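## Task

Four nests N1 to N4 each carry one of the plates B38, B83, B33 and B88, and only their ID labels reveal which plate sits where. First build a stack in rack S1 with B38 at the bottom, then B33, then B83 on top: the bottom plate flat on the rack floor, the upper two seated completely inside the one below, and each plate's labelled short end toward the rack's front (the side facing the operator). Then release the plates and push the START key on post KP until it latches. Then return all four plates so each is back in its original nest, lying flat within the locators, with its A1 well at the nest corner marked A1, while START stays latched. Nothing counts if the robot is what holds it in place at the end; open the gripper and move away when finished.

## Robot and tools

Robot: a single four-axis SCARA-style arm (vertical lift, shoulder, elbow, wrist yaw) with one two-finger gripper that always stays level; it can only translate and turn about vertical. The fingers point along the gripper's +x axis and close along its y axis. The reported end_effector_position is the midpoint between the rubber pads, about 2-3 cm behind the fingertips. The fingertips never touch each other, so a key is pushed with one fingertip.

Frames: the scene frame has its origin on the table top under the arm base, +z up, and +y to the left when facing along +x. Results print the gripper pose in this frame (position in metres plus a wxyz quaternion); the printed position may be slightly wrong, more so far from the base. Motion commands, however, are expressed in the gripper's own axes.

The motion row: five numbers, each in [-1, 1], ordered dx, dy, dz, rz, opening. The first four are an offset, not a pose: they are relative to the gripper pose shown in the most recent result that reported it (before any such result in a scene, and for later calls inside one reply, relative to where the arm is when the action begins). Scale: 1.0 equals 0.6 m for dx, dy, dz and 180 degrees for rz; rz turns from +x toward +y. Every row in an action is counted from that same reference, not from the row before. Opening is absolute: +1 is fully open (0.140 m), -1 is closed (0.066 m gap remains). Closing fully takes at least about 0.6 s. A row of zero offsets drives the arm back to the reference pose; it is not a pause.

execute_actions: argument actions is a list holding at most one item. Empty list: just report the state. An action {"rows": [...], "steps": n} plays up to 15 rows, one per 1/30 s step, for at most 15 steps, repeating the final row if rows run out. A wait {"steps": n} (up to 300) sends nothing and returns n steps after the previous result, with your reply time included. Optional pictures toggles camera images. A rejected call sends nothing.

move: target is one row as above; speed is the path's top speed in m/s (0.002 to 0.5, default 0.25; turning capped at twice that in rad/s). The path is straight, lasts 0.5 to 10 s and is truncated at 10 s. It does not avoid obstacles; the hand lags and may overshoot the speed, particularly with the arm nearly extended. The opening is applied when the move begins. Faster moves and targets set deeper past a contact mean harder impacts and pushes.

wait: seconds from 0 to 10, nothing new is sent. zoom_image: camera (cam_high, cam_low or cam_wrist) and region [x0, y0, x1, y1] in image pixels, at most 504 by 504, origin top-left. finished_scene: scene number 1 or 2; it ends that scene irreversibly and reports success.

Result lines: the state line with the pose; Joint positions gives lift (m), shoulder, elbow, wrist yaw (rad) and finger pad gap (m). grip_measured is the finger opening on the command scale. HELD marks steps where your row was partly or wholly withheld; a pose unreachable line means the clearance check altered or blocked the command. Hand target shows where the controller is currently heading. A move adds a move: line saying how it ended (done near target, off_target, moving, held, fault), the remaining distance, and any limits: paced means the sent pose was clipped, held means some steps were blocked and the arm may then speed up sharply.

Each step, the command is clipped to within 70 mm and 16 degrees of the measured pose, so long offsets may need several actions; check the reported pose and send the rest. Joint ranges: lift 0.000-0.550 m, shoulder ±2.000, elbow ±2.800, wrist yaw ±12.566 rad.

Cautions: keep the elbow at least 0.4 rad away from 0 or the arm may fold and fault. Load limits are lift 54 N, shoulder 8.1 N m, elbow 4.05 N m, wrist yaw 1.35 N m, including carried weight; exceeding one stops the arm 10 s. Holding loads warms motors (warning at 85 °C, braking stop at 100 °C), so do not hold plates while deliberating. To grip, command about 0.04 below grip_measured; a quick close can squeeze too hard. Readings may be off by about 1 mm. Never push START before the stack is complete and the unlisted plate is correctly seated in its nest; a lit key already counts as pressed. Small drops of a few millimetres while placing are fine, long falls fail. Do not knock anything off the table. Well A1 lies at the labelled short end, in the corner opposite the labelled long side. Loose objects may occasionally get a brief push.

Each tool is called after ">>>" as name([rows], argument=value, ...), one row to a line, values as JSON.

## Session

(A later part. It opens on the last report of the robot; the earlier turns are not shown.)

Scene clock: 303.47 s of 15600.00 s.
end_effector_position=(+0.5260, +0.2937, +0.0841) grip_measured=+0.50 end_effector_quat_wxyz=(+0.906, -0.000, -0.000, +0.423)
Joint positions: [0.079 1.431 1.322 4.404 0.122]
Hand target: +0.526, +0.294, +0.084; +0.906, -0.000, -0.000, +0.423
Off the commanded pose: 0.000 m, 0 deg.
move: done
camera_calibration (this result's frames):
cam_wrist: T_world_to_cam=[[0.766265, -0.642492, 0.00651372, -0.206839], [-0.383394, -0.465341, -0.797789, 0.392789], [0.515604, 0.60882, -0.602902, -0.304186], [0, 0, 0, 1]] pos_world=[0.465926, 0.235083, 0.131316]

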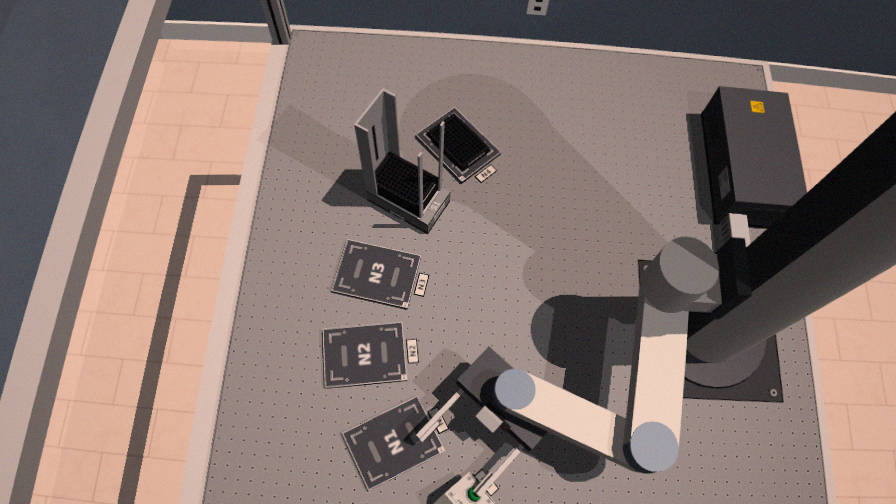

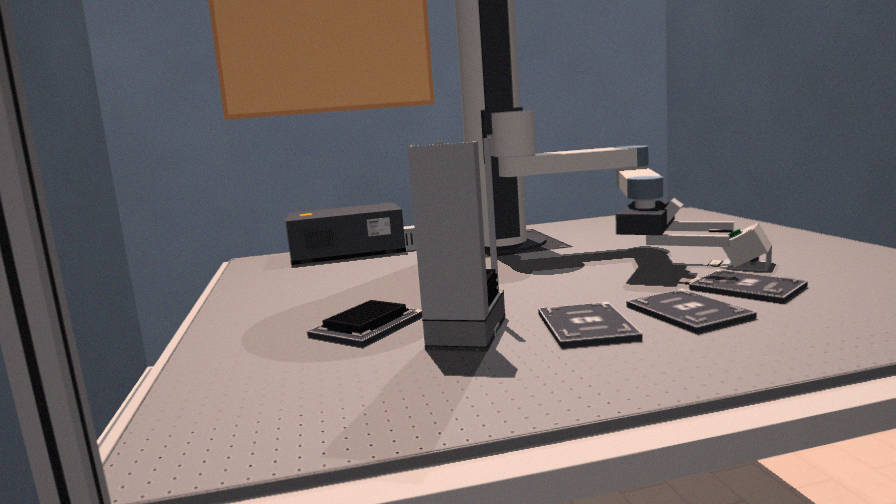

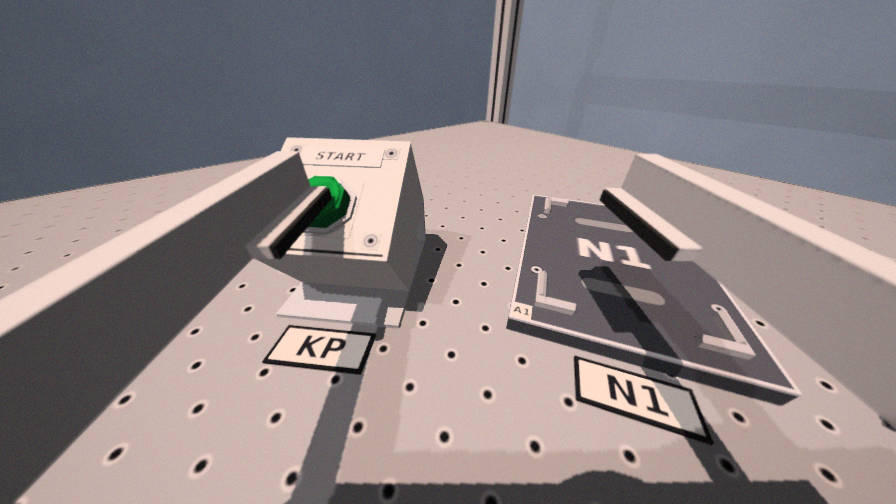

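>>> move(target=[0.003,0,-0.004,0,0.5], speed=0.005)

Scene clock: 308.27 s of 15600.00 s.
end_effector_position=(+0.5270, +0.2948, +0.0818) grip_measured=+0.50 end_effector_quat_wxyz=(+0.906, -0.000, -0.000, +0.423)
Joint positions: [0.077 1.429 1.33  4.399 0.121]
Hand target: +0.527, +0.295, +0.082; +0.906, -0.000, -0.000, +0.423
Off the commanded pose: 0.000 m, 0 deg.
After step 90, 0.97 s passed at rest.
move: done
camera_calibration (this result's frames):
cam_wrist: T_world_to_cam=[[0.766468, -0.642249, 0.00651372, -0.207073], [-0.383246, -0.465463, -0.797789, 0.391818], [0.515411, 0.608983, -0.602902, -0.306684], [0, 0, 0, 1]] pos_world=[0.466946, 0.23615, 0.129036]

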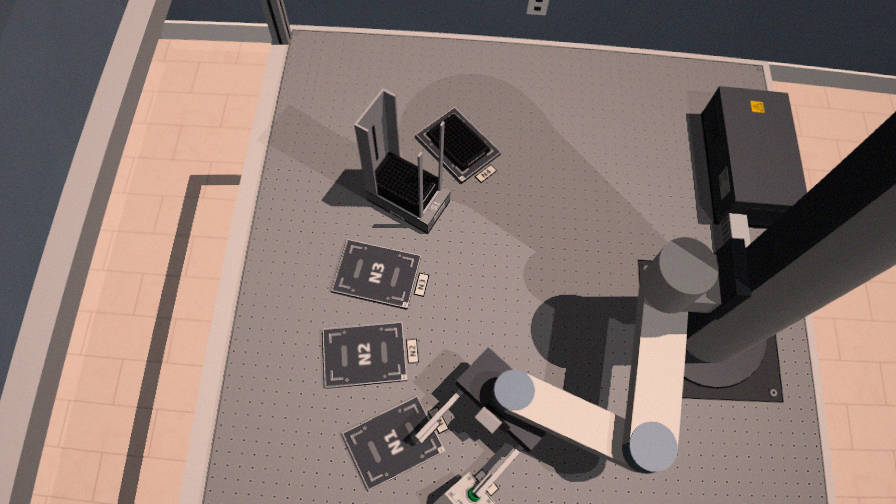

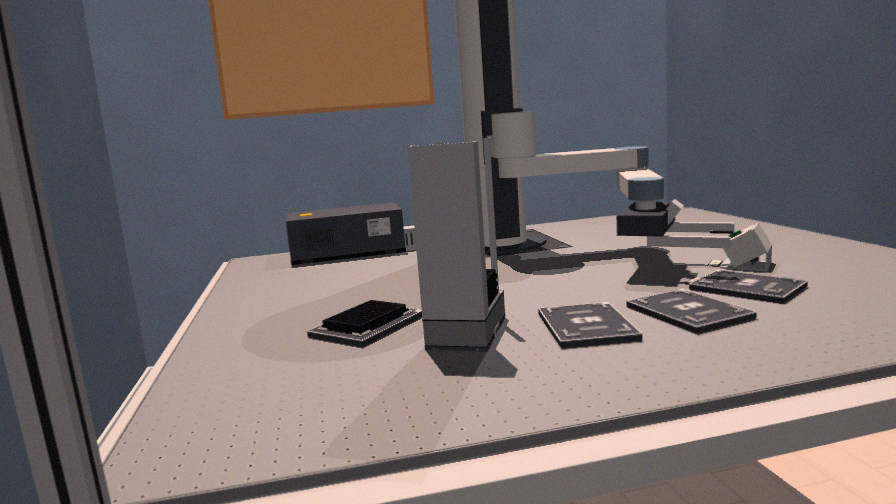

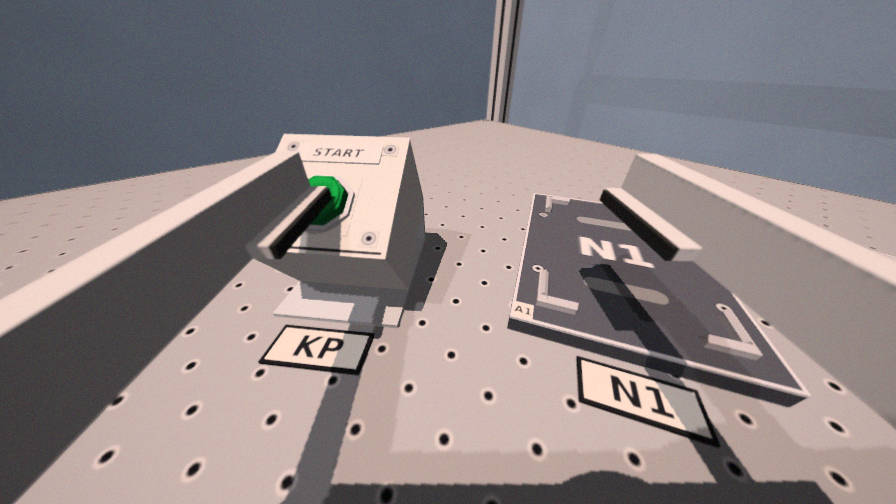

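Going in.

>>> move(target=[0.002,0,-0.003,0,0.5], speed=0.005)

Scene clock: 311.17 s of 15600.00 s.
end_effector_position=(+0.5277, +0.2954, +0.0802) grip_measured=+0.50 end_effector_quat_wxyz=(+0.906, -0.000, -0.000, +0.423)
Joint positions: [0.075 1.427 1.334 4.396 0.121]
Hand target: +0.528, +0.296, +0.080; +0.906, -0.000, -0.000, +0.423
Off the commanded pose: 0.000 m, 0 deg.
move: done
camera_calibration (this result's frames):
cam_wrist: T_world_to_cam=[[0.766518, -0.64219, 0.00651372, -0.207203], [-0.38321, -0.465492, -0.797789, 0.391044], [0.515364, 0.609023, -0.602902, -0.308392], [0, 0, 0, 1]] pos_world=[0.467611, 0.236782, 0.127391]

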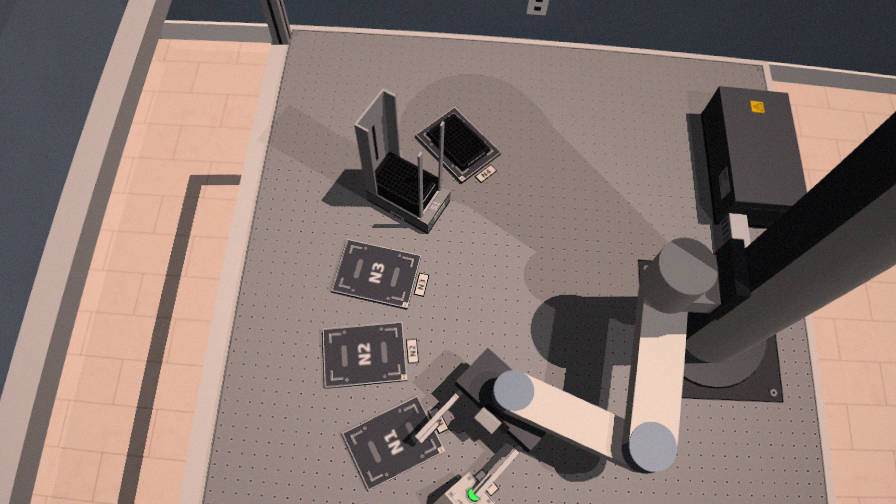

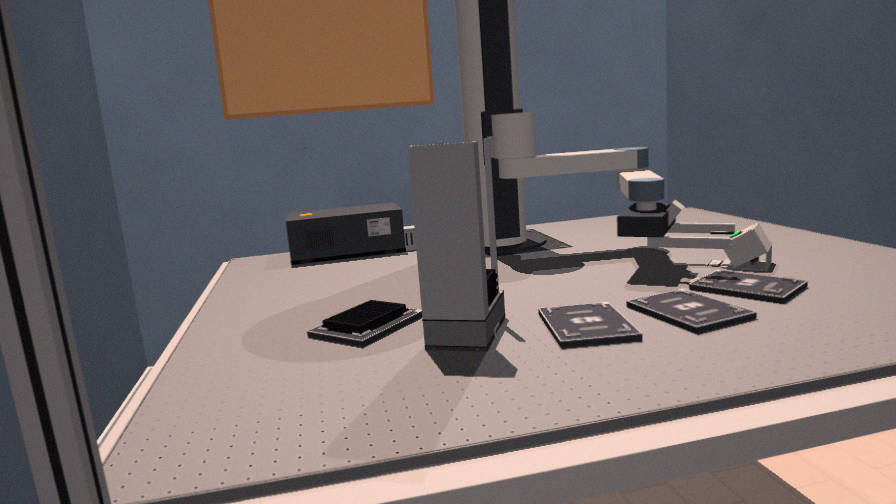

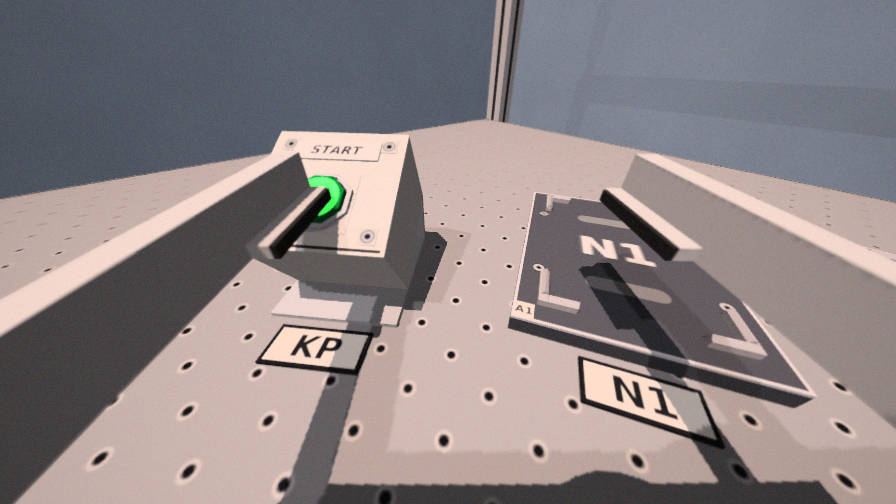

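>>> move(target=[0.0015,0,-0.0025,0,0.5], speed=0.005)

>>> move(target=[-0.02,0,0.05,0,0.2], speed=0.05)

Scene clock: 315.53 s of 15600.00 s.
end_effector_position=(+0.5282, +0.2959, +0.0789) grip_measured=+0.50 end_effector_quat_wxyz=(+0.906, -0.000, -0.000, +0.423)
Joint positions: [0.074 1.426 1.338 4.394 0.121]
Hand target: +0.528, +0.296, +0.079; +0.906, -0.000, -0.000, +0.423
Off the commanded pose: 0.000 m, 0 deg.
After step 90, 0.67 s passed at rest.
move: done
camera_calibration (this result's frames):
cam_wrist: T_world_to_cam=[[0.76647, -0.642248, 0.00651372, -0.207229], [-0.383246, -0.465463, -0.797789, 0.390434], [0.51541, 0.608984, -0.602902, -0.309756], [0, 0, 0, 1]] pos_world=[0.468118, 0.237277, 0.126081]

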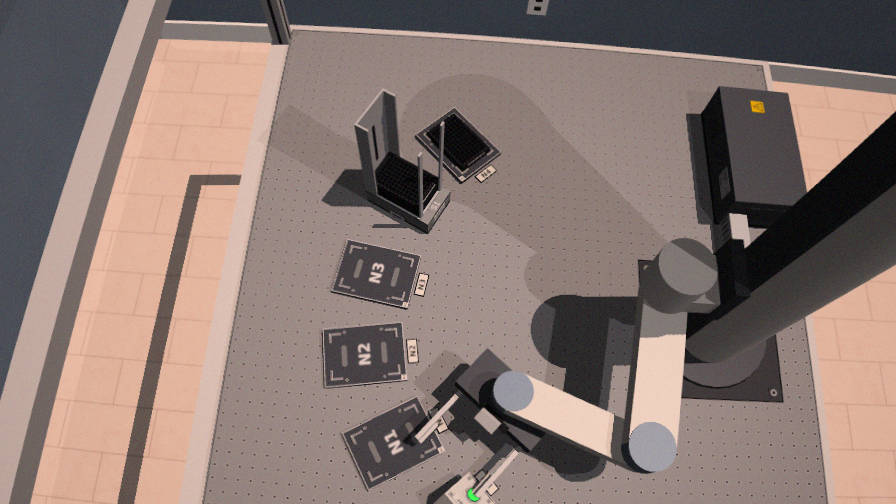

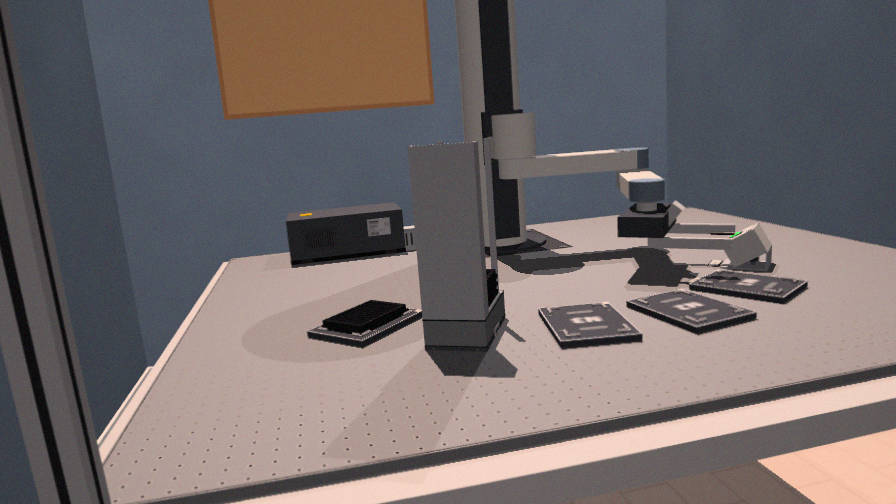

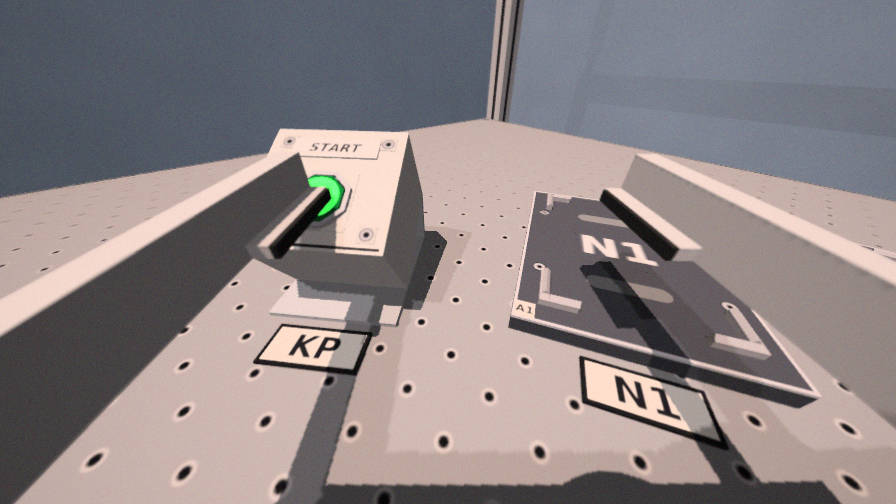

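Scene clock: 316.43 s of 15600.00 s.
end_effector_position=(+0.5206, +0.2866, +0.1089) grip_measured=+0.20 end_effector_quat_wxyz=(+0.906, -0.000, -0.000, +0.423)
Joint positions: [0.104 1.439 1.281 4.438 0.11 ]
Hand target: +0.521, +0.287, +0.109; +0.906, -0.000, -0.000, +0.423
Off the commanded pose: 0.000 m, 0 deg.
move: done
camera_calibration (this result's frames):
cam_wrist: T_world_to_cam=[[0.766196, -0.642574, 0.00651372, -0.207322], [-0.383444, -0.4653, -0.797789, 0.40723], [0.515669, 0.608765, -0.602902, -0.282113], [0, 0, 0, 1]] pos_world=[0.460476, 0.228005, 0.156148]

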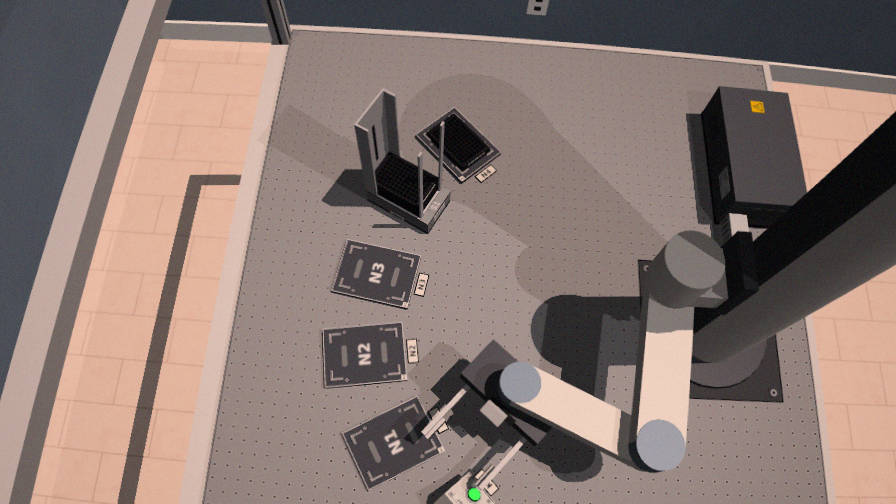

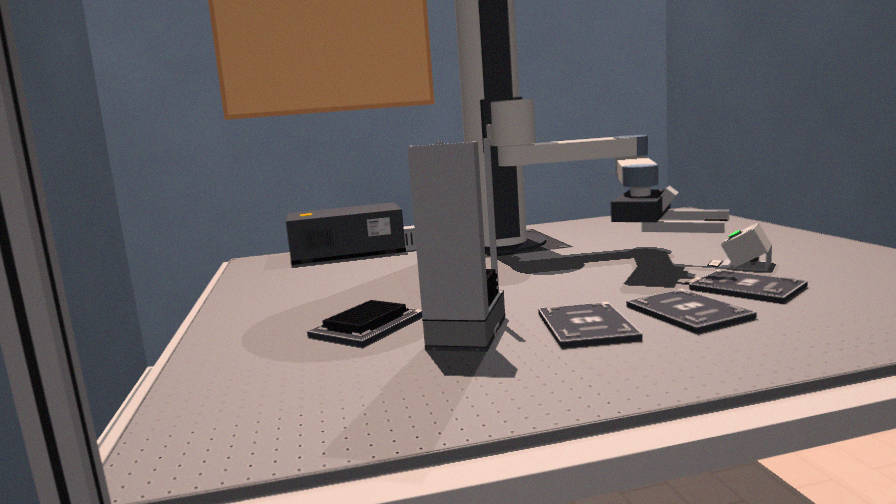

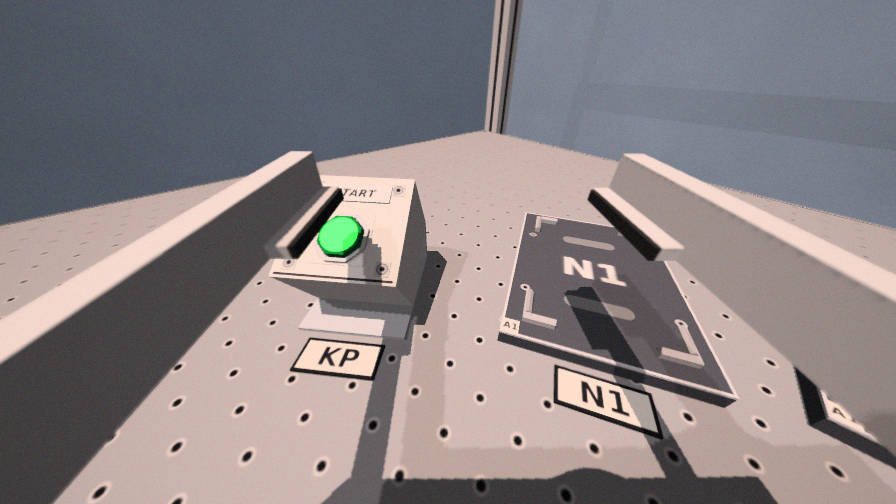

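>>> zoom_image(camera="cam_low", region=[690,200,790,270])

>>> zoom_image(camera="cam_wrist", region=[260,170,440,300])

Region (690, 200, 790, 270) of cam_low's 896x504 image, scaled by 5.040, with more detail than that image has; it fills the top 353 rows of this view, and the rest is white.

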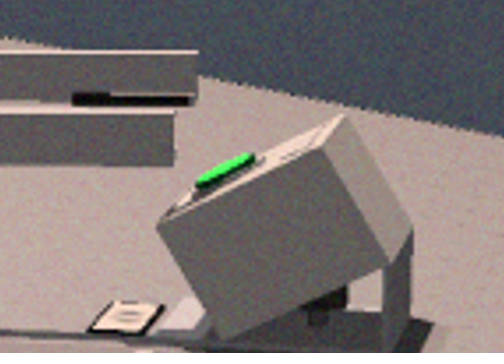

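Region (260, 170, 440, 300) of cam_wrist's 896x504 image, scaled by 2.800, with more detail than that image has.

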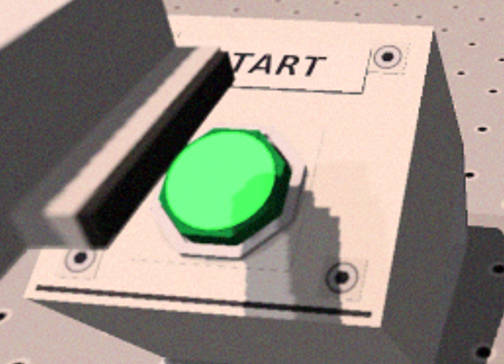

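>>> move(target=[-0.5923,-0.537,-0.0235,-0.4303,0.2])

>>> move(target=[0.22,0,0,0,0.2], speed=0.12)

Scene clock: 325.67 s of 15600.00 s.
end_effector_position=(+0.5397, -0.1928, +0.0949) grip_measured=+0.20 end_effector_quat_wxyz=(+0.972, -0.000, -0.000, -0.237)
Joint positions: [0.09  0.408 1.094 4.304 0.11 ]
Hand target: +0.540, -0.193, +0.095; +0.972, -0.000, -0.000, -0.237
Off the commanded pose: 0.000 m, 0 deg.
After step 90, 3.13 s passed at rest.
move: done
camera_calibration (this result's frames):
cam_wrist: T_world_to_cam=[[-0.460807, -0.887476, 0.00651372, 0.0850666], [-0.537479, 0.273221, -0.797789, 0.40578], [0.706239, -0.371128, -0.602902, -0.300335], [0, 0, 0, 1]] pos_world=[0.469406, -0.146836, 0.142101]

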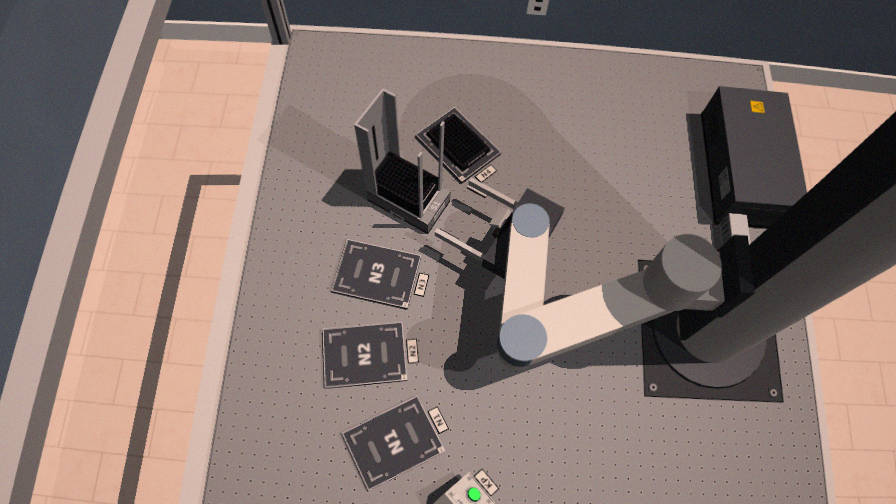

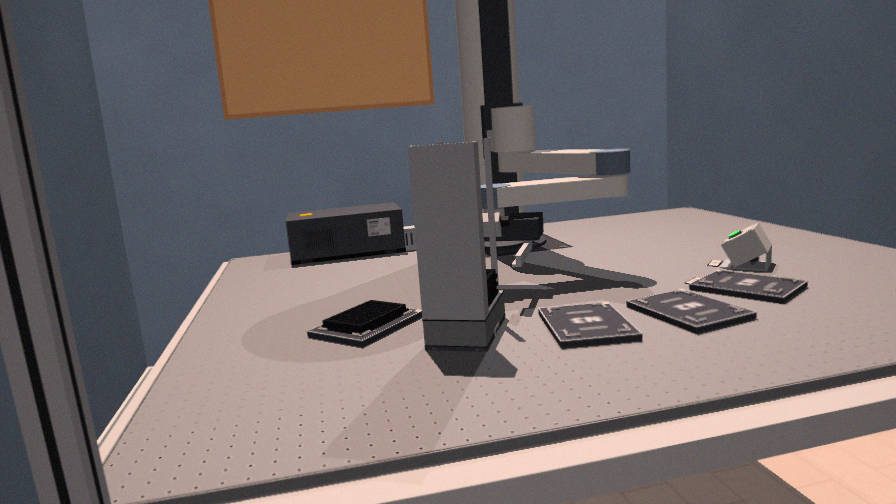

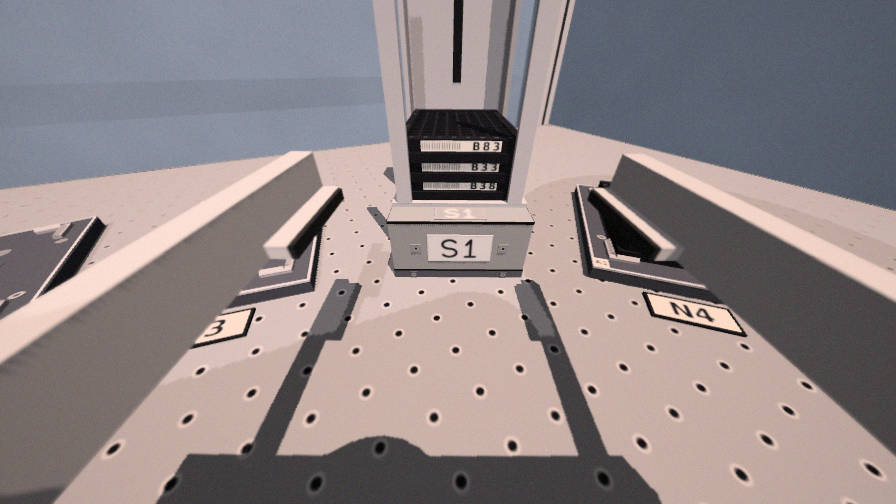

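Scene clock: 327.10 s of 15600.00 s.
end_effector_position=(+0.6569, -0.2534, +0.0949) grip_measured=+0.20 end_effector_quat_wxyz=(+0.972, -0.000, -0.000, -0.237)
Joint positions: [0.09  0.133 1.778 3.895 0.11 ]
Hand target: +0.657, -0.253, +0.095; +0.972, -0.000, -0.000, -0.237
Off the commanded pose: 0.000 m, 0 deg.
move: done
camera_calibration (this result's frames):
cam_wrist: T_world_to_cam=[[-0.460601, -0.887583, 0.00651372, 0.0851125], [-0.537542, 0.273096, -0.797789, 0.485374], [0.706325, -0.370964, -0.602902, -0.405654], [0, 0, 0, 1]] pos_world=[0.586636, -0.207492, 0.142102]

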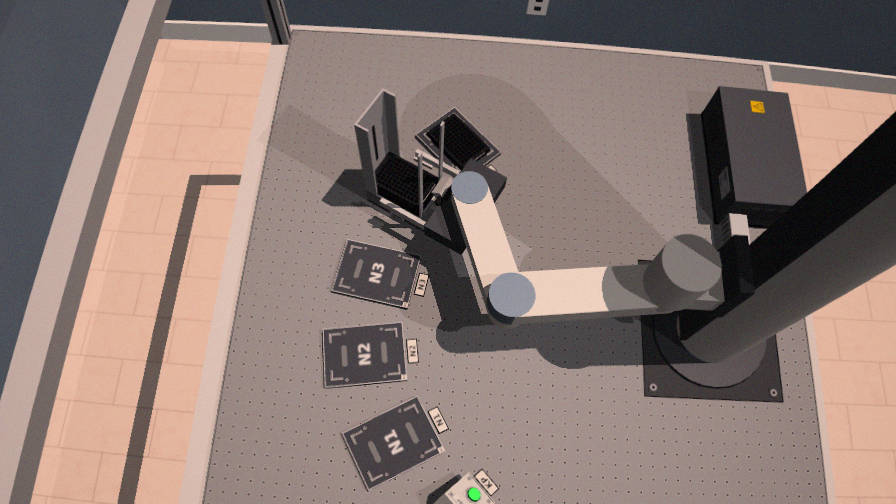

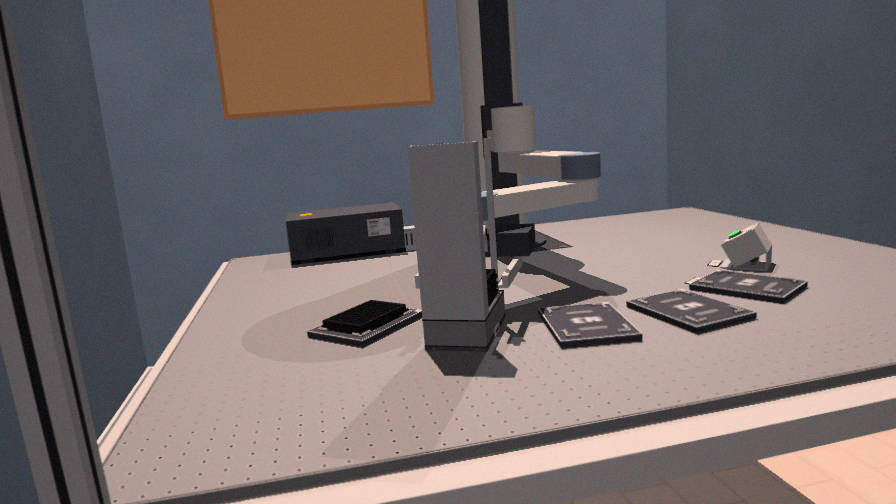

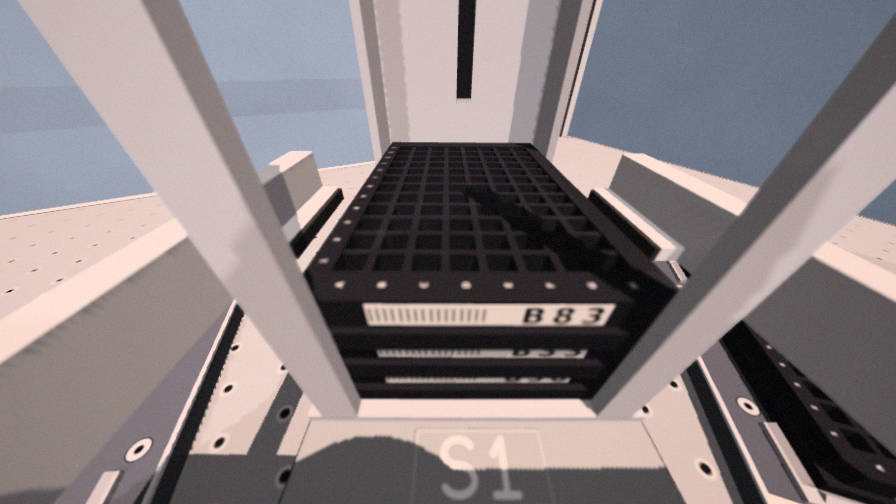

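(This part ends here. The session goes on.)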